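# Close the fridge with carton and bottles stored inside

## Task

Get the refrigerator door fully closed, with the carton and all three bottles inside it and every bottle standing upright. The task fails if a glass bottle drops any real distance, if the door is flung open or banged shut, or if the robot tips over or is left leaning. Anything that stays in place only because the robot is holding it does not count.

## Robot and tools

Robot: a Hello Robot Stretch 3 with one arm. It has a two-wheeled base (0.33 m long, 0.34 m wide), a lift that slides up and down a mast, and a telescoping arm that reaches out to the robot's RIGHT side. The wrist has yaw, pitch and roll, and there is a two-finger gripper. The arm cannot move the gripper forward or back, so to do that you drive the base. Turning in place pivots about the point midway between the drive wheels, 0.05 m behind the front edge. With the arm pulled in and the wrist folded, a turn sweeps a circle of radius 0.28 m. An unfolded, level wrist reaches past that circle.

Frames: the base frame has its origin on the floor between the drive wheels, x forward, y left, z up. hand_pose is reported in this frame, at the point where the closed fingertips meet. With all wrist joints at zero, its x axis points up, y points back along the arm toward the mast, and z points to the rear. The odometry frame is the base frame as it was when the scene began.

execute_actions: the argument "actions" is a list holding exactly one action, or none (an empty list only returns the state and images). An action may contain "base", "joints", or both, plus an optional "contact_limits". All of its motions start together. "base" takes a single command and both kinds are relative to where the base currently stands. translate_m is a straight drive in metres, -1 to 1, positive forward; the base cannot slide sideways. rotate_rad is a turn in place in radians, -3.2 to 3.2, positive to the left (counter-clockwise seen from above). "joints" is a set of absolute targets keyed by joint name: lift_m 0 to 1.1 (arm height on the mast); arm_m 0 to 0.52 (extension); wrist_yaw_rad -1.345 to 4.42 (0 points along the arm, positive swings toward the front, 3.0 folds it over the base); wrist_pitch_rad -1.57 to 0.451 (0 level, negative tips the fingers down); wrist_roll_rad -2.911 to 2.911 (0 means the fingers are side by side and level); gripper_m -0.089 to 0.179 (larger is more open; the real fingertip gap is less than the value, by about 0.007 nearly closed and 0.025 wide open, and it is zero below 0.007); head_pan_rad -3.953 to 1.73 (0 forward, positive left, -1.57 looks along the arm); head_tilt_rad -1.53 to 0.419 (0 level, negative down). "contact_limits" accepts only arm_m: an effort percentage from 1 to 100 at which that arm motion halts with contact_stop. Smaller is gentler, but too small stops it right away. The limit also caps how hard the arm holds until the next action. "cameras" selects head_camera, nav_camera, wrist_camera or all; leaving it out or null gives all, and [] gives none. An unknown key, a value out of range, or an unknown camera makes the call get rejected with no motion. A joint or base left out of an action may still be pushing toward an earlier target. An action lasts at most 15 s.

wait: "seconds" from 0 to 10. Nothing new is commanded, and the result matches an empty execute_actions call. zoom_image: "camera" plus "region" [x0, y0, x1, y1] in pixels of that camera's latest full image, measured from the top-left, at most 504 by 504. finished_scene: "scene" number; it ends the current scene permanently, so call it only once the goal holds without the robot's help.

Results: base_status and joint_status tell how each motion ended. "done" for the base only means the wheels turned the full amount, even if they slipped. "off_target" means it stopped short and may still be pushing. After contact_stop, time_out or torque_fault, the old target is dropped. The arm and the lift stop and go slack when they push firmly against something, and a slack lift carrying a load can sink. The base, wrist and head have no such stop, so they keep pushing. A wrist servo that strains for several seconds turns off for 10 s and goes limp. on_its_own reports things this call did not command; "held at" there is a target, not a position. motor_effort is a percentage, positive toward higher joint values, with the peak in brackets; it is biased and noisy. Positive wheel effort pushes forward. base_odometry comes from the wheels only. turned_by_wheels and turned_by_imu give the turn since the last result. base_tilt is in degrees, positive when leaning forward or right, with an offset of up to about 4. lidar_m gives 12 distances in 30-degree sectors, the 1st straight ahead and going counter-clockwise (4th left, 7th behind, 10th right); "-" means nothing seen. The lidar scans 0.17 m above the floor and misses glass, clear plastic and the robot itself; the robot's own parts can block sectors 5, 6, 9 and 10. wrist_depth_mm and head_depth_mm are 7x7 grids of median depth in mm, from the top left (the head grid is oriented sideways).

Gripper: to hold something, command a value below its width; to let go, command at least 0.02 above the value where the fingers touched it. Neither the reading nor "done" tells you that something is held.

Safety: only fold or unfold the wrist when lift_m is between 0.32 and 0.95, wrist_pitch_rad is -0.4 and roll is near 0. With wrist_yaw_rad below -0.4, keep pitch at -0.5 or lower. Pushing with the arm against something solid while the gripper is above about 0.45 m can tip the robot, as can driving while holding or pushing something fixed, or snagging on furniture (worst when reversing). If base_tilt shows a lean, back the gripper off, undo the last move in small steps, and lower the lift to about 0.2 if needed. Move the door gently, set the bottles down upright without dropping them, and never let the base drive into the fridge. The base is fast (0.30 m/s) only with the arm stowed (lift below 0.30, arm below 0.03, yaw above 2.54); otherwise it is limited to 0.10 m/s. Loose objects may occasionally get a brief push from outside.

Each tool is called after ">>>" as name(argument=value, ...), one argument or row to a line, values as JSON.

## Session

>>> execute_actions(
  actions=[],
)

Scene clock: 0.00 s.
base_odometry: x=+0.000 y=+0.000 heading=+0.000 (m, m, rad; odometry frame)
turned_by_wheels: +0.000 (rad since the last result)
turned_by_imu: +0.000 (rad since the last result)
base_tilt: forward=+1.7 right=-2.0 (deg)
lidar_m: 1.76 1.57 1.54 1.66 2.42 3.08 2.88 1.59 1.58 2.18 1.68 1.19
head_depth_mm: 1595 1601 1583 1580 1581 932 1623 / 1708 1714 1675 1697 1672 1020 1721 / 1783 1837 1819 1834 1784 1117 1852 / 1858 1955 1949 1953 1915 1243 2008 / 1842 2103 2107 2130 2057 2082 2121 / 1832 2174 2169 2103 1990 1710 1906 / 1804 1926 1881 1891 1826 1813 1827
base_status: not commanded
joint_positions: lift_m=+0.327 arm_m=-0.002 wrist_yaw_rad=+3.017 wrist_pitch_rad=-0.441 wrist_roll_rad=+0.012 gripper_m=+0.037 head_pan_rad=+0.016 head_tilt_rad=-0.016
joint_status: not commanded
motor_effort: left_wheel=+0 right_wheel=+0 lift_m=+20 arm_m=+0 wrist_yaw_rad=+0 wrist_pitch_rad=+7 wrist_roll_rad=+0 gripper_m=+0 head_pan_rad=+0 head_tilt_rad=+2 (%)
hand_pose: x=+0.0063 y=+0.0767 z=+0.3347 quat_wxyz=(+0.198, +0.702, +0.111, +0.675) (m; base frame)
wrist_depth_mm: - - - - - - - / - - - - - - - / 908 939 959 939 948 947 - / 733 741 761 740 759 750 764 / 608 614 - 608 639 636 616 / 515 516 - 538 514 522 528 / 458 - - - 454 453 443
pictures: head_camera (sideways: a quarter turn clockwise sets it upright), nav_camera (sideways: a quarter turn counterclockwise sets it upright), wrist_camera
Images, in order (width x height): head_camera 896x504, nav_camera 672x504, wrist_camera 644x364.

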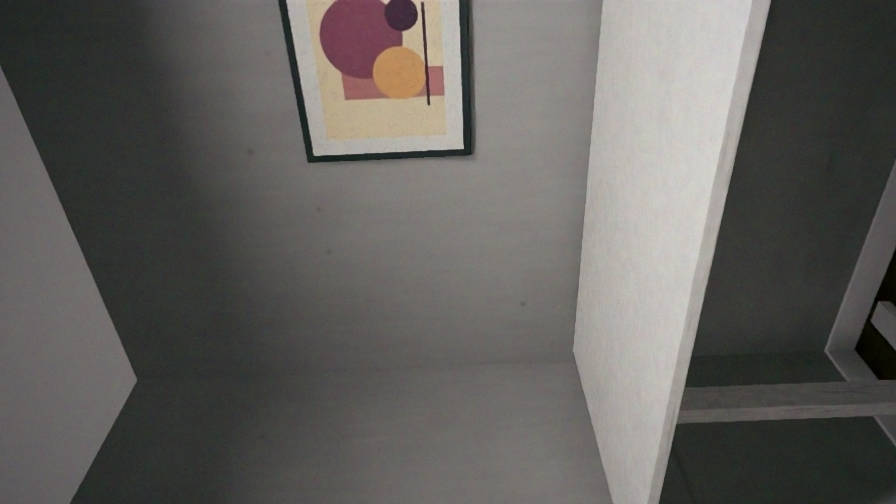

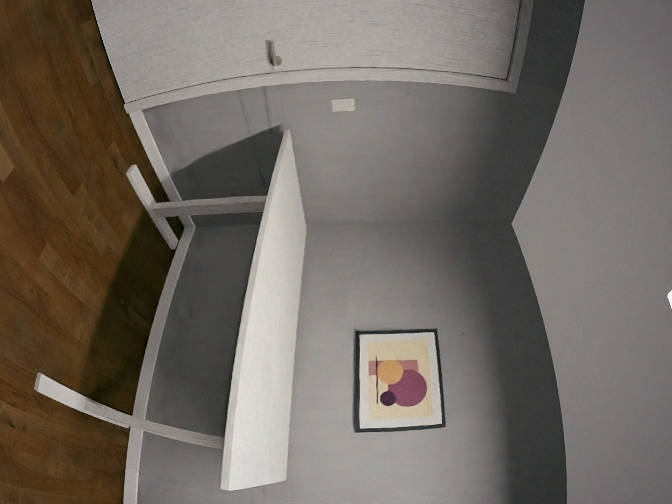

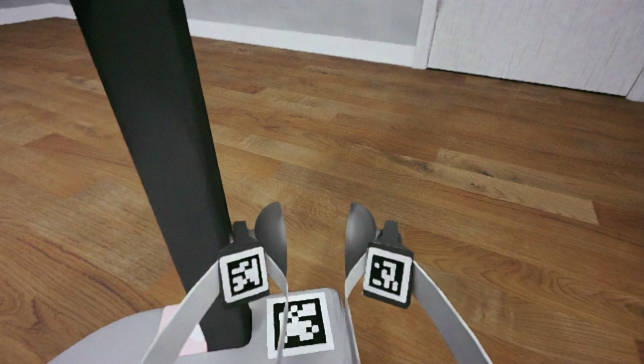

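>>> execute_actions(
  actions=[
    {"joints":{"head_pan_rad":-2.4,"head_tilt_rad":-0.4}},
  ],
  cameras=["head_camera","nav_camera"],
)

Scene clock: 5.27 s.
base_odometry: x=+0.000 y=+0.000 heading=+0.000 (m, m, rad; odometry frame)
turned_by_wheels: +0.000 (rad since the last result)
turned_by_imu: +0.000 (rad since the last result)
base_tilt: forward=+1.8 right=-2.0 (deg)
lidar_m: 1.76 1.57 1.54 1.66 2.42 3.07 2.89 1.59 1.58 2.17 1.68 1.19
head_depth_mm: 2158 2293 2507 2689 2380 1774 1425 / 2071 2237 2394 2570 2290 1784 1428 / 1415 1496 1603 1739 1899 1773 1434 / 1373 1466 1587 1713 1833 1813 1432 / 1351 1450 1550 1681 1845 1812 1442 / 1610 1938 2078 2252 2378 1829 1462 / 1825 1945 2079 2192 2330 1851 1458
base_status: not commanded
joint_positions: lift_m=+0.327 arm_m=-0.002 wrist_yaw_rad=+3.017 wrist_pitch_rad=-0.441 wrist_roll_rad=+0.012 gripper_m=+0.037 head_pan_rad=-2.393 head_tilt_rad=-0.395
joint_status: all done
motor_effort: left_wheel=+0(0) right_wheel=+0(0) lift_m=+20(20) arm_m=+0(0) wrist_yaw_rad=-1(1) wrist_pitch_rad=+7(7) wrist_roll_rad=+0(0) gripper_m=+0(0) head_pan_rad=-3(32) head_tilt_rad=-2(18) (%)
hand_pose: x=+0.0063 y=+0.0767 z=+0.3347 quat_wxyz=(+0.198, +0.702, +0.111, +0.675) (m; base frame)
wrist_depth_mm: - - - - - - - / - - - - - - - / 961 939 973 961 948 952 - / 749 752 747 771 768 769 755 / 601 587 - 620 635 622 624 / 517 510 - 531 522 531 524 / 449 - - - 454 458 455
pictures: head_camera (sideways: a quarter turn clockwise sets it upright), nav_camera (sideways: a quarter turn counterclockwise sets it upright)
Images, in order (width x height): head_camera 896x504, nav_camera 672x504.

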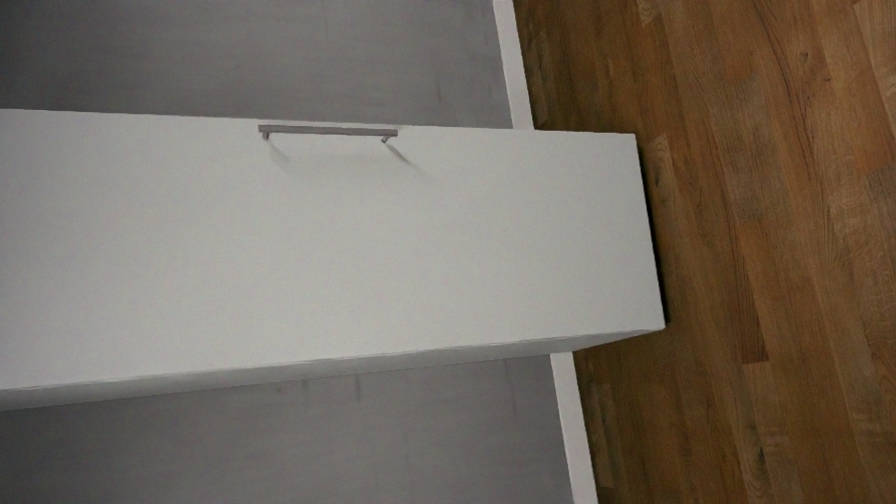

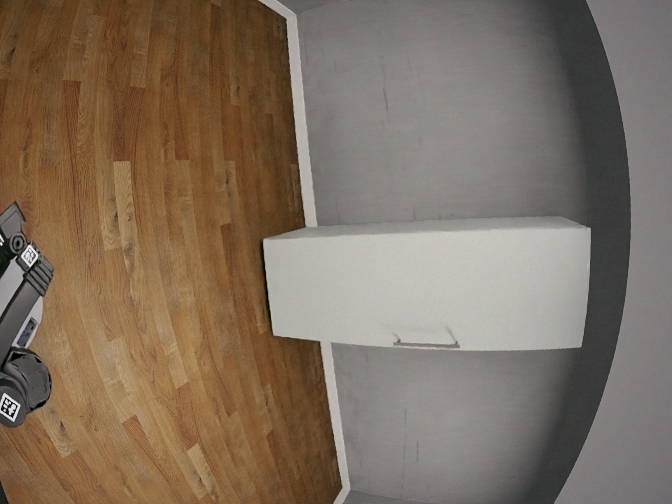

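>>> execute_actions(
  actions=[
    {"base":{"rotate_rad":0.15},"joints":{"lift_m":0.27}},
  ],
  cameras=[],
)

>>> execute_actions(
  actions=[
    {"base":{"translate_m":-1}},
  ],
  cameras=[],
)

>>> execute_actions(
  actions=[
    {"base":{"translate_m":-0.7},"joints":{"head_pan_rad":-1.4,"head_tilt_rad":-0.6}},
  ],
  cameras=["head_camera","nav_camera"],
)

Scene clock: 14.97 s.
base_odometry: x=+0.000 y=+0.000 heading=+0.150 (m, m, rad; odometry frame)
turned_by_wheels: +0.150 (rad since the last result)
turned_by_imu: +0.146 (rad since the last result)
base_tilt: forward=+1.8 right=-2.1 (deg)
lidar_m: 1.77 1.54 1.54 1.78 2.99 3.07 2.59 1.58 2.19 1.95 1.65 1.19
head_depth_mm: 1376 1466 1573 1743 2069 1762 1422 / 1375 1456 1571 1702 1829 1785 1421 / 1364 1455 1582 1664 1828 1803 1439 / 1368 1479 1587 1705 1889 1796 1433 / 1902 2036 2199 2324 2451 1837 1450 / 1865 1990 2141 2279 2357 1839 1457 / 1868 1991 2119 2265 2391 1828 1448
base_status: done
joint_positions: lift_m=+0.270 arm_m=-0.002 wrist_yaw_rad=+3.017 wrist_pitch_rad=-0.441 wrist_roll_rad=+0.012 gripper_m=+0.037 head_pan_rad=-2.393 head_tilt_rad=-0.396
joint_status: all done
motor_effort: left_wheel=-1(8) right_wheel=+2(7) lift_m=+14(17) arm_m=+0(0) wrist_yaw_rad=+0(1) wrist_pitch_rad=+8(8) wrist_roll_rad=+0(0) gripper_m=+0(1) head_pan_rad=-3(3) head_tilt_rad=-1(1) (%)
hand_pose: x=+0.0063 y=+0.0767 z=+0.2778 quat_wxyz=(+0.198, +0.702, +0.111, +0.675) (m; base frame)
wrist_depth_mm: - - - - - - - / - - - - - - - / 832 835 847 825 859 871 865 / 642 644 661 653 676 659 667 / 539 528 - 545 549 542 550 / 449 - - - 457 457 465 / - - - - 404 402 398
pictures: none
No camera images: the call's "cameras" was empty. Leave "cameras" out to get every camera's image.

Scene clock: 19.97 s.
base_odometry: x=-0.989 y=-0.149 heading=+0.150 (m, m, rad; odometry frame)
turned_by_wheels: +0.000 (rad since the last result)
turned_by_imu: +0.002 (rad since the last result)
base_tilt: forward=+1.7 right=-2.0 (deg)
lidar_m: 2.63 2.24 2.24 2.56 2.38 2.37 1.78 0.84 0.84 1.01 2.38 2.06
head_depth_mm: 1354 1456 1562 1687 1827 1795 1424 / 1335 1430 1536 1657 1797 1791 1430 / 1338 1403 1510 1629 1753 1791 1439 / 1310 1397 1486 1619 1742 1790 1391 / 720 765 805 865 933 1019 1123 / 699 746 800 861 933 1009 1120 / 697 745 795 858 930 1010 1102
base_status: done
joint_positions: lift_m=+0.270 arm_m=-0.002 wrist_yaw_rad=+3.017 wrist_pitch_rad=-0.442 wrist_roll_rad=+0.012 gripper_m=+0.037 head_pan_rad=-2.393 head_tilt_rad=-0.396
joint_status: not commanded
motor_effort: left_wheel=-1(8) right_wheel=+1(5) lift_m=+14(15) arm_m=+0(0) wrist_yaw_rad=+0(0) wrist_pitch_rad=+8(8) wrist_roll_rad=+0(1) gripper_m=+0(1) head_pan_rad=-3(3) head_tilt_rad=-1(1) (%)
hand_pose: x=+0.0062 y=+0.0767 z=+0.2778 quat_wxyz=(+0.198, +0.702, +0.111, +0.675) (m; base frame)
wrist_depth_mm: - - - - - - - / - - - - - - - / 831 837 812 826 863 850 868 / 650 654 660 639 666 657 664 / 534 538 - 547 548 539 538 / 454 - - - 462 460 454 / - - - - 395 397 401
pictures: none
No camera images: the call's "cameras" was empty. Leave "cameras" out to get every camera's image.

Scene clock: 24.00 s.
base_odometry: x=-1.681 y=-0.254 heading=+0.150 (m, m, rad; odometry frame)
turned_by_wheels: +0.000 (rad since the last result)
turned_by_imu: +0.002 (rad since the last result)
base_tilt: forward=+1.8 right=-2.1 (deg)
lidar_m: 3.16 2.72 2.72 2.20 1.87 1.87 1.21 1.03 0.99 0.60 0.72 2.72
head_depth_mm: 657 742 863 1015 1244 1434 1251 / 593 664 752 869 1041 1251 1252 / 551 609 682 770 887 1051 1209 / 498 547 607 681 787 926 1126 / 516 571 637 725 925 1158 1248 / 609 699 821 1000 1280 1472 1260 / 733 878 1130 2408 1923 1518 1264
base_status: done
joint_positions: lift_m=+0.270 arm_m=-0.002 wrist_yaw_rad=+3.017 wrist_pitch_rad=-0.442 wrist_roll_rad=+0.012 gripper_m=+0.037 head_pan_rad=-1.407 head_tilt_rad=-0.593
joint_status: all done
motor_effort: left_wheel=-1(9) right_wheel=+1(4) lift_m=+15(14) arm_m=+0(0) wrist_yaw_rad=-1(1) wrist_pitch_rad=+8(8) wrist_roll_rad=+0(0) gripper_m=+0(0) head_pan_rad=+2(33) head_tilt_rad=-4(15) (%)
hand_pose: x=+0.0062 y=+0.0767 z=+0.2778 quat_wxyz=(+0.199, +0.702, +0.111, +0.675) (m; base frame)
wrist_depth_mm: - - - - - - - / - - - - - - - / 816 836 846 828 821 845 842 / 641 643 656 659 659 665 663 / 527 530 - 548 545 534 553 / 453 - - - 459 463 460 / - - - - 398 398 398
pictures: head_camera (sideways: a quarter turn clockwise sets it upright), nav_camera (sideways: a quarter turn counterclockwise sets it upright)
Images, in order (width x height): head_camera 896x504, nav_camera 672x504.

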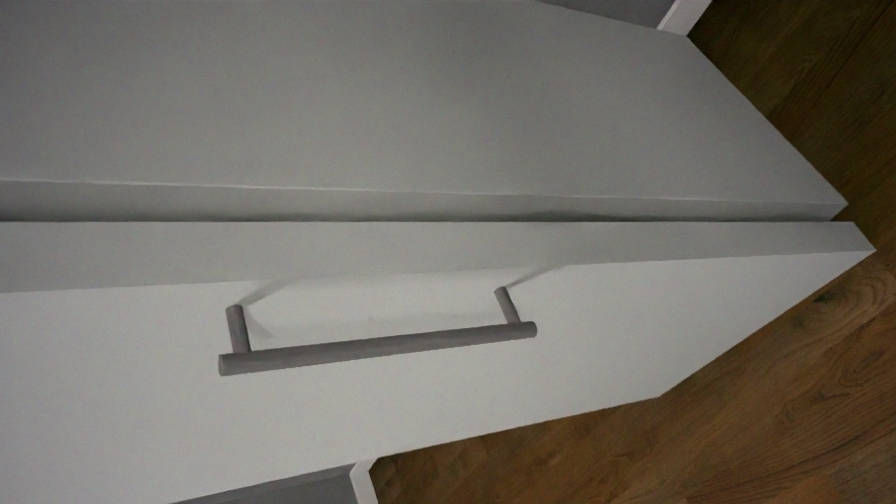

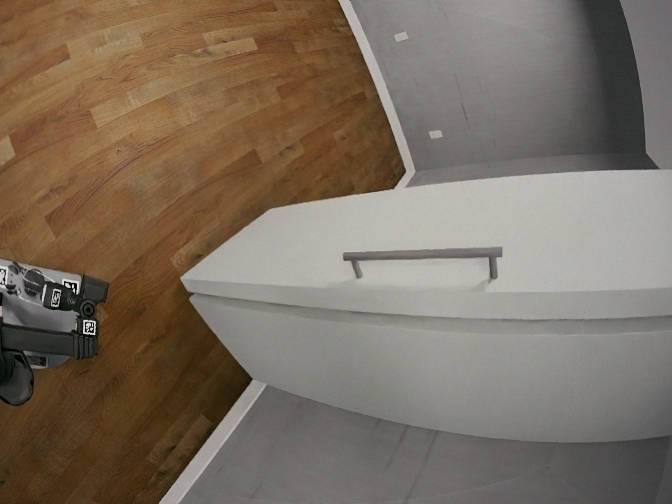

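>>> execute_actions(
  actions=[
    {"base":{"rotate_rad":0.8},"joints":{"lift_m":0.4,"gripper_m":0,"head_pan_rad":-1.57}},
  ],
  cameras=[],
)

>>> execute_actions(
  actions=[
    {"base":{"translate_m":-0.4},"joints":{"wrist_yaw_rad":0}},
  ],
)

Scene clock: 31.17 s.
base_odometry: x=-1.681 y=-0.254 heading=+0.950 (m, m, rad; odometry frame)
turned_by_wheels: +0.800 (rad since the last result)
turned_by_imu: +0.780 (rad since the last result)
base_tilt: forward=+1.9 right=-2.1 (deg)
lidar_m: 2.73 2.69 1.95 1.87 1.49 1.08 1.03 0.68 0.60 2.88 2.72 2.84
head_depth_mm: 2473 2624 1046 1053 1073 1085 1100 / 2523 2828 3030 2459 1789 1459 1248 / 2486 2745 2987 2440 1846 1499 1256 / 2491 2762 3035 2457 1860 1495 1253 / 2494 2676 3037 2433 1875 1512 1267 / 2426 2700 2972 2492 1877 1522 1255 / 2429 2671 2963 2509 1880 1522 1266
base_status: done
joint_positions: lift_m=+0.400 arm_m=-0.002 wrist_yaw_rad=+3.017 wrist_pitch_rad=-0.442 wrist_roll_rad=+0.012 gripper_m=+0.000 head_pan_rad=-1.563 head_tilt_rad=-0.593
joint_status: all done
motor_effort: left_wheel=-1(7) right_wheel=+1(5) lift_m=+25(29) arm_m=+0(0) wrist_yaw_rad=+0(1) wrist_pitch_rad=+8(8) wrist_roll_rad=+0(0) gripper_m=-3(79) head_pan_rad=-3(16) head_tilt_rad=-3(2) (%)
hand_pose: x=+0.0062 y=+0.0766 z=+0.4069 quat_wxyz=(+0.199, +0.702, +0.111, +0.675) (m; base frame)
wrist_depth_mm: - - - - - - - / - - - - - - - / - - - - - - - / 834 846 872 883 867 864 877 / 697 717 726 - 705 714 728 / 591 593 - 570 595 610 603 / 511 518 - 536 530 533 522
pictures: none
No camera images: the call's "cameras" was empty. Leave "cameras" out to get every camera's image.

Scene clock: 36.23 s.
base_odometry: x=-1.914 y=-0.579 heading=+0.950 (m, m, rad; odometry frame)
turned_by_wheels: +0.000 (rad since the last result)
turned_by_imu: +0.001 (rad since the last result)
base_tilt: forward=+1.7 right=-2.1 (deg)
lidar_m: 3.10 2.68 1.94 1.87 0.92 0.66 0.63 0.66 0.50 0.48 2.93 3.23
head_depth_mm: 385 425 474 533 613 719 869 / 383 422 469 531 608 711 859 / 412 439 482 546 627 722 870 / 388 428 478 541 622 713 862 / 378 421 478 2169 1693 1475 1263 / 2460 2721 2944 2384 1874 1499 1267 / 2458 2708 3003 2480 1886 1508 1272
base_status: done
joint_positions: lift_m=+0.400 arm_m=-0.002 wrist_yaw_rad=+0.003 wrist_pitch_rad=-0.442 wrist_roll_rad=+0.012 gripper_m=+0.000 head_pan_rad=-1.563 head_tilt_rad=-0.593
joint_status: all done
motor_effort: left_wheel=-1(5) right_wheel=+1(2) lift_m=+26(26) arm_m=+0(0) wrist_yaw_rad=-2(2) wrist_pitch_rad=+8(8) wrist_roll_rad=+0(0) gripper_m=-2(3) head_pan_rad=-3(3) head_tilt_rad=-2(3) (%)
hand_pose: x=-0.0209 y=-0.3643 z=+0.4069 quat_wxyz=(+0.686, +0.155, -0.693, -0.155) (m; base frame)
wrist_depth_mm: - - 213 343 211 213 214 / - - 240 302 233 232 238 / - - - 299 255 259 264 / 854 850 829 307 285 293 297 / 701 705 692 - 326 332 337 / 598 597 589 400 380 384 397 / 513 515 513 462 442 463 474
pictures: head_camera (sideways: a quarter turn clockwise sets it upright), nav_camera (sideways: a quarter turn counterclockwise sets it upright), wrist_camera
Images, in order (width x height): head_camera 896x504, nav_camera 672x504, wrist_camera 644x364.

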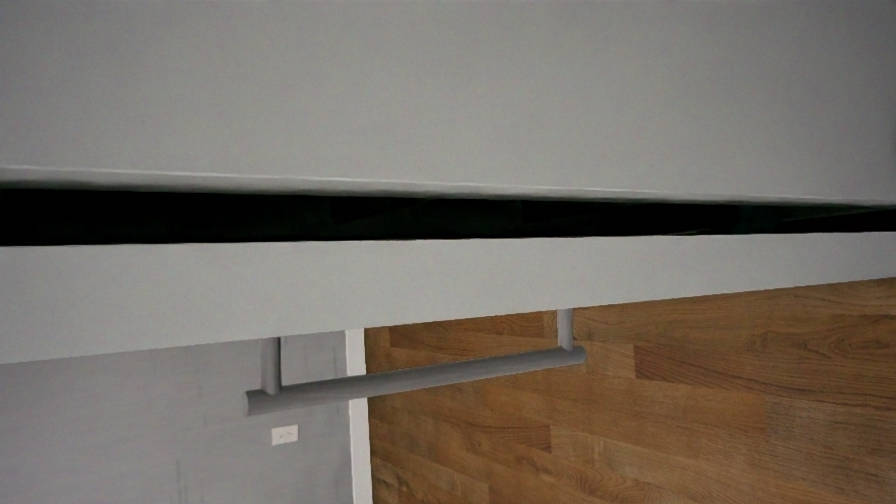

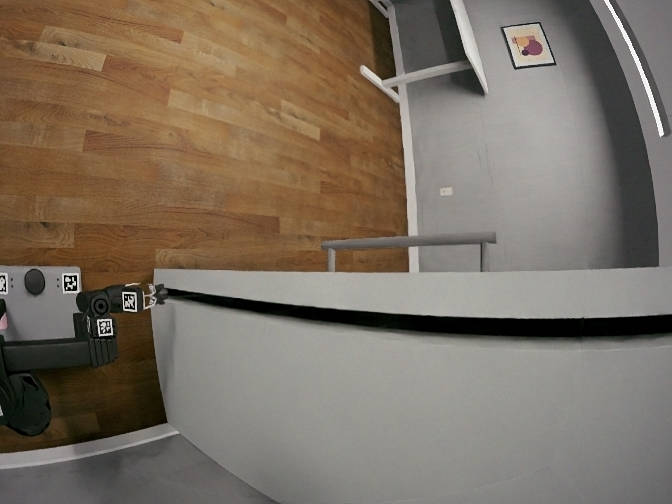

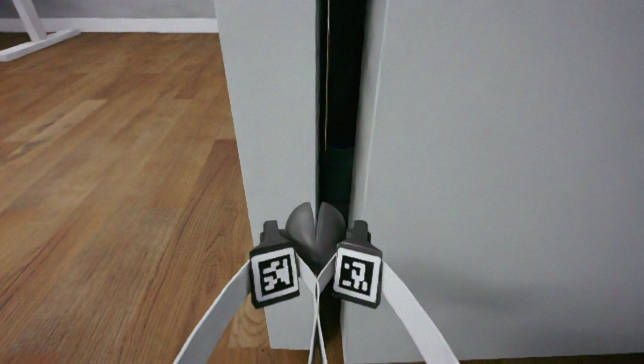

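Straddle the door edge with one finger in the gap.

>>> execute_actions(
  actions=[
    {"base":{"translate_m":0.037},"joints":{"gripper_m":0.105,"arm_m":0.07}},
  ],
  cameras=[],
)

>>> execute_actions(
  actions=[
    {"joints":{"arm_m":0.15}},
  ],
  cameras=["wrist_camera"],
)

>>> execute_actions(
  actions=[
    {"base":{"translate_m":0.1}},
  ],
)

Scene clock: 52.53 s.
base_odometry: x=-1.892 y=-0.549 heading=+0.950 (m, m, rad; odometry frame)
turned_by_wheels: +0.000 (rad since the last result)
turned_by_imu: +0.000 (rad since the last result)
base_tilt: forward=+1.7 right=-2.2 (deg)
lidar_m: 3.07 2.70 1.95 1.87 0.97 0.70 0.67 0.69 0.50 0.48 2.91 3.18
head_depth_mm: 384 424 473 533 610 723 870 / 393 429 475 528 606 712 856 / 812 892 552 758 698 756 900 / 380 418 464 534 614 738 894 / 2456 2687 2932 2263 1821 1517 1263 / 2451 2734 3024 2460 1882 1507 1269 / 2474 2661 3013 2467 1893 1509 1269
base_status: done
joint_positions: lift_m=+0.400 arm_m=+0.070 wrist_yaw_rad=+0.002 wrist_pitch_rad=-0.442 wrist_roll_rad=+0.012 gripper_m=+0.105 head_pan_rad=-1.563 head_tilt_rad=-0.593
joint_status: all done
motor_effort: left_wheel=-1(3) right_wheel=+1(5) lift_m=+26(26) arm_m=+3(3) wrist_yaw_rad=-3(3) wrist_pitch_rad=+8(8) wrist_roll_rad=+0(0) gripper_m=+2(81) head_pan_rad=-3(3) head_tilt_rad=-3(3) (%)
hand_pose: x=-0.0210 y=-0.4360 z=+0.4069 quat_wxyz=(+0.686, +0.155, -0.693, -0.155) (m; base frame)
wrist_depth_mm: - - - 145 205 150 148 / - - - 160 207 161 162 / - - - 178 230 179 180 / 836 861 841 198 233 200 202 / 704 730 701 226 328 228 232 / 590 627 602 260 330 263 271 / 518 508 526 321 327 321 324
pictures: none
No camera images: the call's "cameras" was empty. Leave "cameras" out to get every camera's image.

Scene clock: 54.33 s.
base_odometry: x=-1.892 y=-0.549 heading=+0.950 (m, m, rad; odometry frame)
turned_by_wheels: +0.000 (rad since the last result)
turned_by_imu: +0.000 (rad since the last result)
base_tilt: forward=+1.8 right=-2.1 (deg)
lidar_m: 3.07 2.69 1.94 1.86 0.97 0.70 0.67 0.69 0.50 0.48 2.90 3.20
head_depth_mm: 385 424 473 535 613 718 869 / 393 428 475 528 606 710 855 / 810 891 552 762 700 755 895 / 380 418 466 535 612 738 841 / 2505 2718 2967 2266 1798 1504 1253 / 2466 2713 3034 2477 1868 1502 1263 / 2466 2679 2971 2485 1900 1507 1259
base_status: not commanded
joint_positions: lift_m=+0.400 arm_m=+0.150 wrist_yaw_rad=+0.002 wrist_pitch_rad=-0.442 wrist_roll_rad=+0.012 gripper_m=+0.105 head_pan_rad=-1.563 head_tilt_rad=-0.593
joint_status: all done
motor_effort: left_wheel=-1(1) right_wheel=+2(1) lift_m=+26(26) arm_m=+3(4) wrist_yaw_rad=-2(3) wrist_pitch_rad=+8(8) wrist_roll_rad=+0(0) gripper_m=+0(0) head_pan_rad=-3(3) head_tilt_rad=-2(3) (%)
hand_pose: x=-0.0210 y=-0.5160 z=+0.4069 quat_wxyz=(+0.686, +0.155, -0.693, -0.155) (m; base frame)
wrist_depth_mm: - - 74 73 73 120 93 / - - 83 80 80 129 93 / - - 94 89 88 137 93 / 855 849 774 100 101 138 103 / 685 732 119 113 112 138 114 / 589 606 561 131 134 134 134 / 515 513 517 156 209 163 161
pictures: wrist_camera
Images, in order (width x height): wrist_camera 644x364.

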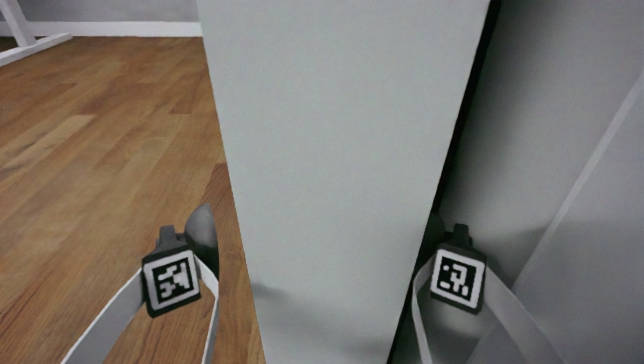

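Scene clock: 56.40 s.
base_odometry: x=-1.834 y=-0.468 heading=+0.950 (m, m, rad; odometry frame)
turned_by_wheels: +0.000 (rad since the last result)
turned_by_imu: -0.001 (rad since the last result)
base_tilt: forward=+1.9 right=-2.0 (deg)
lidar_m: 2.98 2.69 1.94 1.87 1.12 0.80 0.77 0.68 0.52 0.49 2.85 3.09
head_depth_mm: 841 917 556 566 624 718 866 / 839 922 994 1166 1145 1062 937 / 400 445 525 708 1060 1191 1224 / 393 438 487 560 651 765 1206 / 2487 2756 2970 2348 1812 1498 1261 / 2462 2689 3029 2477 1905 1525 1261 / 2456 2687 2983 2506 1862 1515 1268
base_status: done
joint_positions: lift_m=+0.400 arm_m=+0.150 wrist_yaw_rad=-0.003 wrist_pitch_rad=-0.444 wrist_roll_rad=+0.012 gripper_m=+0.105 head_pan_rad=-1.563 head_tilt_rad=-0.593
joint_status: not commanded
motor_effort: left_wheel=-2(3) right_wheel=+2(13) lift_m=+26(25) arm_m=+3(3) wrist_yaw_rad=+3(17) wrist_pitch_rad=+9(10) wrist_roll_rad=+0(0) gripper_m=-2(4) head_pan_rad=-3(3) head_tilt_rad=-2(3) (%)
hand_pose: x=-0.0223 y=-0.5157 z=+0.4066 quat_wxyz=(+0.686, +0.154, -0.694, -0.158) (m; base frame)
wrist_depth_mm: - - - 87 82 539 552 / - - - 95 90 387 396 / - - - 105 99 363 294 / 845 846 863 117 112 357 200 / 697 704 708 133 126 367 200 / 599 611 599 154 150 392 202 / 517 500 515 184 431 382 202
pictures: head_camera (sideways: a quarter turn clockwise sets it upright), nav_camera (sideways: a quarter turn counterclockwise sets it upright), wrist_camera
Images, in order (width x height): head_camera 896x504, nav_camera 672x504, wrist_camera 644x364.

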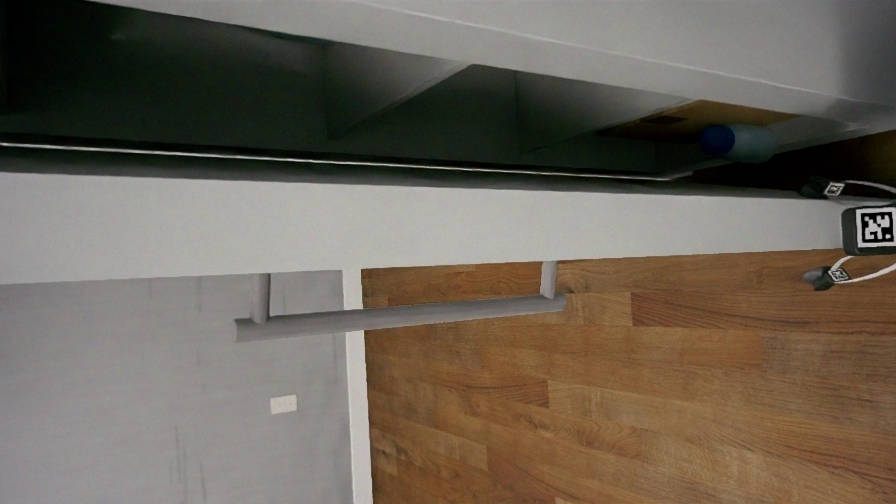

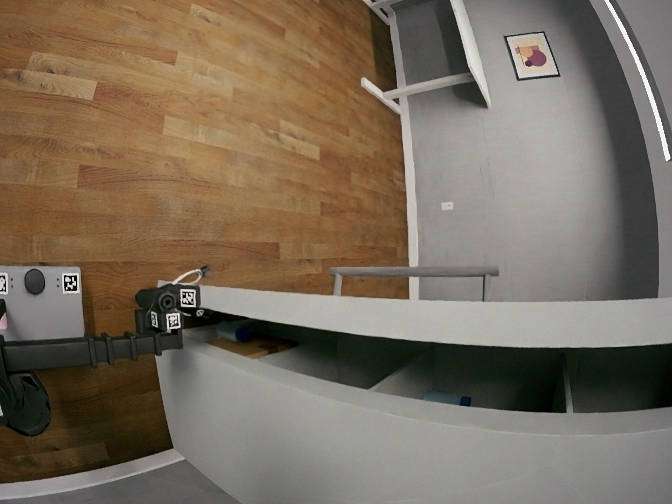

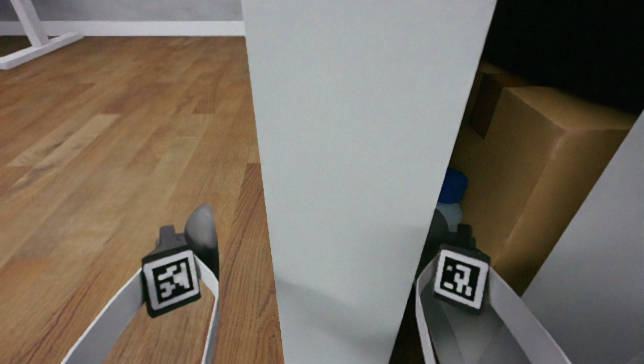

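>>> execute_actions(
  actions=[
    {"base":{"translate_m":0.14},"joints":{"arm_m":0.21,"gripper_m":0.17}},
  ],
  cameras=[],
)

>>> execute_actions(
  actions=[
    {"base":{"translate_m":0.13},"joints":{"arm_m":0.28}},
  ],
  cameras=[],
)

>>> execute_actions(
  actions=[
    {"joints":{"arm_m":0.12}},
  ],
  cameras=[],
)

>>> execute_actions(
  actions=[
    {"base":{"translate_m":-0.13},"joints":{"gripper_m":0,"head_pan_rad":-1.9,"head_tilt_rad":-0.8}},
  ],
)

Scene clock: 63.83 s.
base_odometry: x=-1.752 y=-0.354 heading=+0.949 (m, m, rad; odometry frame)
turned_by_wheels: +0.000 (rad since the last result)
turned_by_imu: -0.001 (rad since the last result)
base_tilt: forward=+1.7 right=-2.0 (deg)
lidar_m: 2.85 2.69 1.95 1.87 1.31 0.95 0.91 0.68 0.59 0.53 2.78 2.98
head_depth_mm: 855 939 1019 1164 1160 1128 1116 / 564 667 827 1077 1298 1426 1258 / 426 471 529 603 703 847 1125 / 449 496 592 666 1690 1417 1262 / 2484 2700 3008 2428 1872 1515 1254 / 2431 2690 3012 2479 1863 1510 1269 / 2442 2660 2996 2519 1864 1513 1267
base_status: done
joint_positions: lift_m=+0.400 arm_m=+0.210 wrist_yaw_rad=-0.003 wrist_pitch_rad=-0.445 wrist_roll_rad=+0.015 gripper_m=+0.170 head_pan_rad=-1.563 head_tilt_rad=-0.593
joint_status: all done
motor_effort: left_wheel=-1(4) right_wheel=+1(12) lift_m=+26(26) arm_m=+3(6) wrist_yaw_rad=+2(15) wrist_pitch_rad=+10(21) wrist_roll_rad=-1(2) gripper_m=+0(83) head_pan_rad=-3(3) head_tilt_rad=-3(2) (%)
hand_pose: x=-0.0223 y=-0.5755 z=+0.4063 quat_wxyz=(+0.684, +0.154, -0.695, -0.159) (m; base frame)
wrist_depth_mm: - - - 79 71 64 59 / - - - 86 77 69 67 / - - - 96 84 75 361 / 850 844 847 107 93 82 389 / 691 698 690 125 103 94 377 / 609 595 600 145 117 106 384 / 506 511 521 174 135 493 389
pictures: none
No camera images: the call's "cameras" was empty. Leave "cameras" out to get every camera's image.

Scene clock: 66.20 s.
base_odometry: x=-1.677 y=-0.248 heading=+0.949 (m, m, rad; odometry frame)
turned_by_wheels: +0.000 (rad since the last result)
turned_by_imu: -0.001 (rad since the last result)
base_tilt: forward=+1.7 right=-2.0 (deg)
lidar_m: 2.72 2.70 1.94 1.87 1.50 1.08 1.04 0.68 0.68 0.67 2.71 2.83
head_depth_mm: 772 877 1020 1188 1363 1379 1243 / 689 765 880 1020 1215 1410 1273 / 616 682 768 873 1012 1189 - / 562 614 685 768 881 1030 1217 / 566 645 2951 2284 1810 1519 1265 / 2438 2727 2984 2476 1879 1513 1258 / 2433 2688 2979 2511 1853 1507 1266
base_status: done
joint_positions: lift_m=+0.400 arm_m=+0.280 wrist_yaw_rad=-0.003 wrist_pitch_rad=-0.445 wrist_roll_rad=+0.015 gripper_m=+0.170 head_pan_rad=-1.563 head_tilt_rad=-0.593
joint_status: all done
motor_effort: left_wheel=-1(3) right_wheel=+0(8) lift_m=+25(25) arm_m=+3(3) wrist_yaw_rad=+2(7) wrist_pitch_rad=+10(12) wrist_roll_rad=-1(2) gripper_m=+1(2) head_pan_rad=-3(3) head_tilt_rad=-3(3) (%)
hand_pose: x=-0.0222 y=-0.6456 z=+0.4063 quat_wxyz=(+0.684, +0.154, -0.695, -0.159) (m; base frame)
wrist_depth_mm: - - 130 143 189 277 443 / - - 148 158 214 335 487 / - - 172 174 247 421 537 / 834 825 205 197 291 570 585 / 709 719 640 225 355 617 525 / 597 587 558 261 460 596 474 / 502 523 511 312 507 527 495
pictures: none
No camera images: the call's "cameras" was empty. Leave "cameras" out to get every camera's image.

Scene clock: 68.63 s.
base_odometry: x=-1.677 y=-0.248 heading=+0.949 (m, m, rad; odometry frame)
turned_by_wheels: +0.000 (rad since the last result)
turned_by_imu: +0.000 (rad since the last result)
base_tilt: forward=+1.7 right=-2.0 (deg)
lidar_m: 2.71 2.70 1.95 1.87 1.51 1.09 1.04 0.68 0.68 0.70 2.72 2.83
head_depth_mm: 793 900 1038 1196 1365 1377 1240 / 716 803 904 1049 1245 1411 1241 / 654 722 812 920 1062 1266 1267 / 602 659 730 819 933 1090 1226 / 575 644 725 2166 1759 1469 1256 / 2472 2683 2989 2503 1863 1507 1268 / 2433 2712 2988 2524 1892 1523 1269
base_status: not commanded
joint_positions: lift_m=+0.400 arm_m=+0.120 wrist_yaw_rad=-0.002 wrist_pitch_rad=-0.444 wrist_roll_rad=+0.014 gripper_m=+0.170 head_pan_rad=-1.563 head_tilt_rad=-0.593
joint_status: all done
motor_effort: left_wheel=-1(1) right_wheel=+1(1) lift_m=+25(26) arm_m=-3(3) wrist_yaw_rad=+1(2) wrist_pitch_rad=+9(9) wrist_roll_rad=-1(1) gripper_m=+0(0) head_pan_rad=-3(3) head_tilt_rad=-2(2) (%)
hand_pose: x=-0.0220 y=-0.4863 z=+0.4064 quat_wxyz=(+0.685, +0.154, -0.694, -0.158) (m; base frame)
wrist_depth_mm: - - 331 333 418 569 581 / - - - 366 472 623 525 / - - - 402 541 705 535 / 866 846 802 459 630 732 485 / 707 719 693 509 707 692 508 / 617 597 612 592 606 587 473 / 503 524 522 513 524 533 498
pictures: none
No camera images: the call's "cameras" was empty. Leave "cameras" out to get every camera's image.

Scene clock: 71.07 s.
base_odometry: x=-1.752 y=-0.354 heading=+0.949 (m, m, rad; odometry frame)
turned_by_wheels: +0.000 (rad since the last result)
turned_by_imu: +0.000 (rad since the last result)
base_tilt: forward=+1.7 right=-2.0 (deg)
lidar_m: 2.85 2.69 1.95 1.87 1.32 0.95 0.91 0.68 0.59 0.71 2.78 2.98
head_depth_mm: 483 556 661 820 1065 1295 1145 / 531 578 654 767 965 1260 1149 / 944 949 1278 1122 1176 1273 1170 / 924 1005 1207 1387 1478 1338 - / 902 1022 1149 1320 1484 1377 1111 / 808 875 978 1091 1247 1300 1156 / 716 776 854 937 1047 1249 1161
base_status: done
joint_positions: lift_m=+0.400 arm_m=+0.120 wrist_yaw_rad=-0.002 wrist_pitch_rad=-0.444 wrist_roll_rad=+0.014 gripper_m=+0.000 head_pan_rad=-1.893 head_tilt_rad=-0.790
joint_status: all done
motor_effort: left_wheel=-1(5) right_wheel=+1(1) lift_m=+25(26) arm_m=-3(3) wrist_yaw_rad=+1(2) wrist_pitch_rad=+9(9) wrist_roll_rad=-1(1) gripper_m=-2(82) head_pan_rad=-3(23) head_tilt_rad=-4(16) (%)
hand_pose: x=-0.0220 y=-0.4863 z=+0.4064 quat_wxyz=(+0.685, +0.154, -0.694, -0.158) (m; base frame)
wrist_depth_mm: - 304 349 425 529 577 567 / - 333 373 463 601 600 431 / - 975 401 512 676 574 399 / 841 818 447 571 760 500 398 / 700 711 493 - 706 519 420 / 589 593 549 570 610 506 447 / 519 520 514 528 532 511 356
pictures: head_camera (sideways: a quarter turn clockwise sets it upright), nav_camera (sideways: a quarter turn counterclockwise sets it upright), wrist_camera
Images, in order (width x height): head_camera 896x504, nav_camera 672x504, wrist_camera 644x364.

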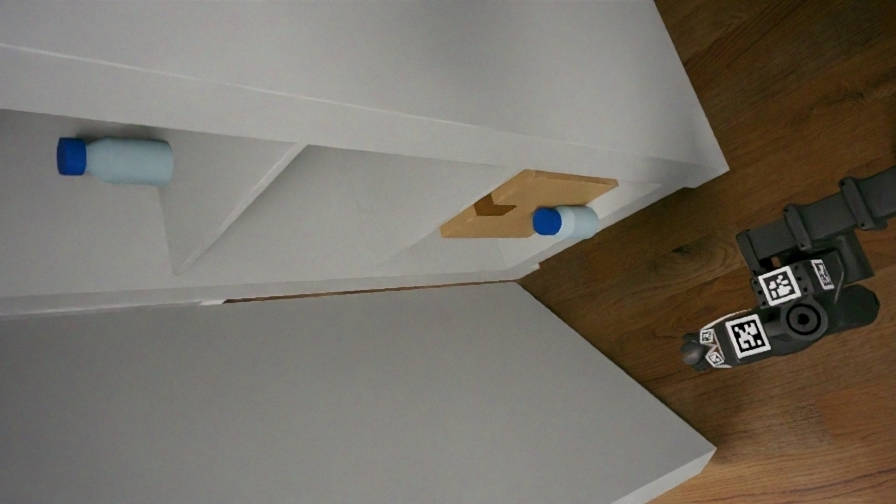

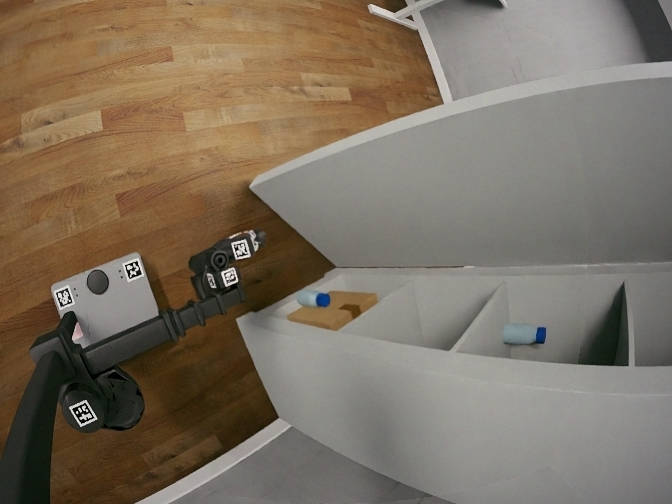

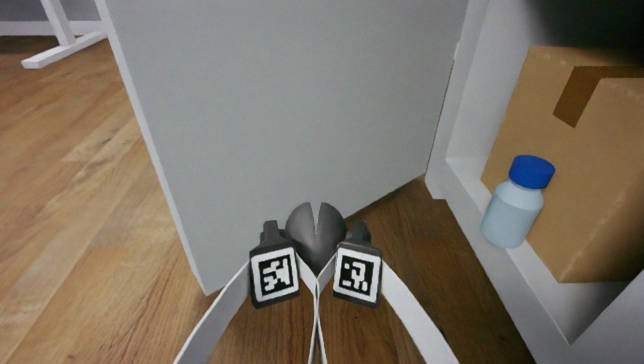

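>>> execute_actions(
  actions=[
    {"base":{"translate_m":0.15},"joints":{"arm_m":0,"gripper_m":0.15}},
  ],
  cameras=[],
)

>>> execute_actions(
  actions=[
    {"base":{"rotate_rad":-1.59},"joints":{"head_pan_rad":-1.57,"lift_m":0.22,"wrist_pitch_rad":-0.3}},
  ],
  cameras=[],
)

>>> execute_actions(
  actions=[
    {"base":{"translate_m":0.79}},
  ],
)

Scene clock: 79.37 s.
base_odometry: x=-1.665 y=-0.232 heading=+0.949 (m, m, rad; odometry frame)
turned_by_wheels: +0.000 (rad since the last result)
turned_by_imu: -0.001 (rad since the last result)
base_tilt: forward=+1.8 right=-2.0 (deg)
lidar_m: 2.69 2.70 1.95 1.87 1.53 1.10 1.06 0.69 0.70 0.69 2.70 2.81
head_depth_mm: 1034 938 791 874 1065 1286 1150 / 995 1020 1306 1183 1257 1289 1155 / 971 1098 1274 1443 1479 1325 1165 / 916 1035 1194 1419 1517 1322 1169 / 788 877 982 1126 1318 1330 1184 / 693 757 837 937 1091 1306 1168 / 617 668 741 873 1528 1337 1160
base_status: done
joint_positions: lift_m=+0.400 arm_m=+0.000 wrist_yaw_rad=-0.002 wrist_pitch_rad=-0.444 wrist_roll_rad=+0.014 gripper_m=+0.150 head_pan_rad=-1.893 head_tilt_rad=-0.790
joint_status: all done
motor_effort: left_wheel=-1(4) right_wheel=+1(2) lift_m=+26(26) arm_m=-3(5) wrist_yaw_rad=+1(2) wrist_pitch_rad=+9(9) wrist_roll_rad=-1(1) gripper_m=+0(81) head_pan_rad=-3(3) head_tilt_rad=-3(4) (%)
hand_pose: x=-0.0220 y=-0.3663 z=+0.4064 quat_wxyz=(+0.685, +0.154, -0.694, -0.158) (m; base frame)
wrist_depth_mm: - - - 430 543 682 665 / - - - 466 616 753 562 / - - - 526 691 808 550 / 850 849 838 592 804 734 570 / 698 723 709 671 703 678 546 / 599 589 594 616 606 - 514 / 514 511 521 521 524 523 491
pictures: none
No camera images: the call's "cameras" was empty. Leave "cameras" out to get every camera's image.

Scene clock: 82.83 s.
base_odometry: x=-1.665 y=-0.232 heading=-0.641 (m, m, rad; odometry frame)
turned_by_wheels: -1.590 (rad since the last result)
turned_by_imu: -1.557 (rad since the last result)
base_tilt: forward=+1.7 right=-2.0 (deg)
lidar_m: 0.69 2.71 2.83 2.69 2.73 1.96 1.87 1.55 1.11 1.06 0.69 0.69
head_depth_mm: 935 1070 1243 1508 1541 1331 1142 / 924 1061 1232 1483 1534 1320 1156 / 924 1046 1220 1451 1544 1322 1157 / 911 1033 1207 1424 1552 1331 1178 / 904 1019 1186 1411 1561 1334 1162 / 891 1013 1176 1386 1542 1325 1158 / 883 999 1147 1365 1516 1323 1158
base_status: done
joint_positions: lift_m=+0.220 arm_m=+0.000 wrist_yaw_rad=-0.002 wrist_pitch_rad=-0.319 wrist_roll_rad=+0.014 gripper_m=+0.150 head_pan_rad=-1.577 head_tilt_rad=-0.790
joint_status: all done
motor_effort: left_wheel=+1(5) right_wheel=-1(4) lift_m=+14(23) arm_m=-3(3) wrist_yaw_rad=+2(1) wrist_pitch_rad=+10(11) wrist_roll_rad=-1(1) gripper_m=+1(1) head_pan_rad=+2(20) head_tilt_rad=-4(3) (%)
hand_pose: x=-0.0220 y=-0.3810 z=+0.2558 quat_wxyz=(+0.693, +0.111, -0.703, -0.114) (m; base frame)
wrist_depth_mm: 637 691 697 723 724 729 744 / 642 743 771 758 794 794 813 / 623 811 817 811 839 860 849 / 614 704 703 728 709 725 723 / 545 580 550 561 557 584 572 / 452 438 452 457 451 - 466 / 382 381 383 385 389 388 387
pictures: none
No camera images: the call's "cameras" was empty. Leave "cameras" out to get every camera's image.

Scene clock: 92.00 s.
base_odometry: x=-1.032 y=-0.704 heading=-0.641 (m, m, rad; odometry frame)
turned_by_wheels: +0.000 (rad since the last result)
turned_by_imu: +0.000 (rad since the last result)
base_tilt: forward=+1.8 right=-2.1 (deg)
lidar_m: - - 2.82 2.70 2.81 2.77 2.66 1.52 0.53 0.45 0.23 0.15
head_depth_mm: 556 575 593 656 799 1306 1145 / 749 783 686 852 893 1088 1154 / 778 857 687 1077 947 1165 1156 / 773 847 687 1084 944 1060 1173 / 771 852 692 1053 921 1124 1157 / 762 850 674 1024 902 1047 1065 / 746 632 649 659 744 727 533
base_status: done
joint_positions: lift_m=+0.220 arm_m=+0.000 wrist_yaw_rad=-0.001 wrist_pitch_rad=-0.319 wrist_roll_rad=+0.014 gripper_m=+0.150 head_pan_rad=-1.563 head_tilt_rad=-0.798
joint_status: not commanded
motor_effort: left_wheel=+0(16) right_wheel=+1(12) lift_m=+15(14) arm_m=-3(3) wrist_yaw_rad=+2(2) wrist_pitch_rad=+10(10) wrist_roll_rad=-1(1) gripper_m=+0(0) head_pan_rad=-3(6) head_tilt_rad=-1(4) (%)
hand_pose: x=-0.0218 y=-0.3810 z=+0.2558 quat_wxyz=(+0.693, +0.111, -0.703, -0.114) (m; base frame)
wrist_depth_mm: 302 234 238 241 245 317 220 / 304 254 256 258 265 319 233 / 304 281 272 272 290 321 250 / 300 357 300 249 324 324 275 / 300 349 327 260 343 306 315 / 296 310 309 304 324 - 438 / 332 364 364 364 375 372 394
pictures: head_camera (sideways: a quarter turn clockwise sets it upright), nav_camera (sideways: a quarter turn counterclockwise sets it upright), wrist_camera
Images, in order (width x height): head_camera 896x504, nav_camera 672x504, wrist_camera 644x364.

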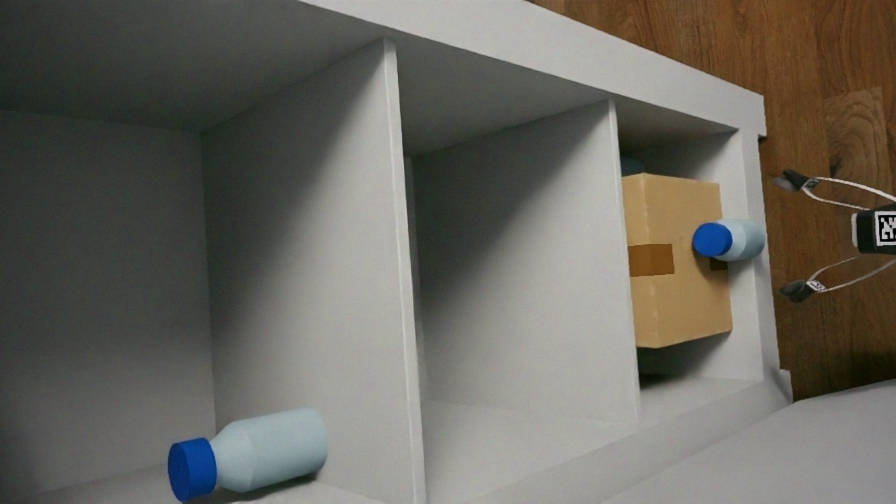

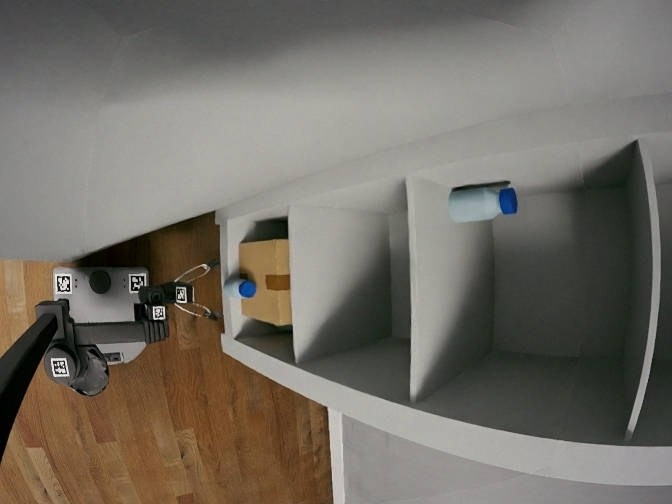

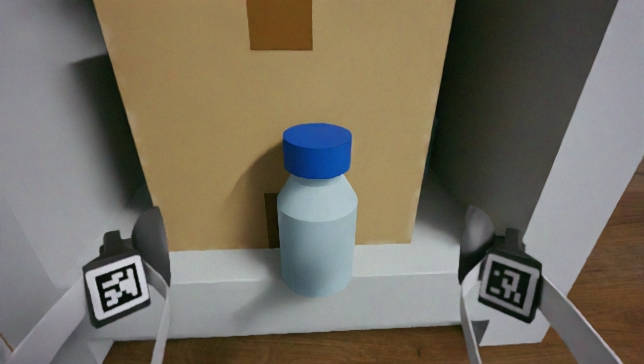

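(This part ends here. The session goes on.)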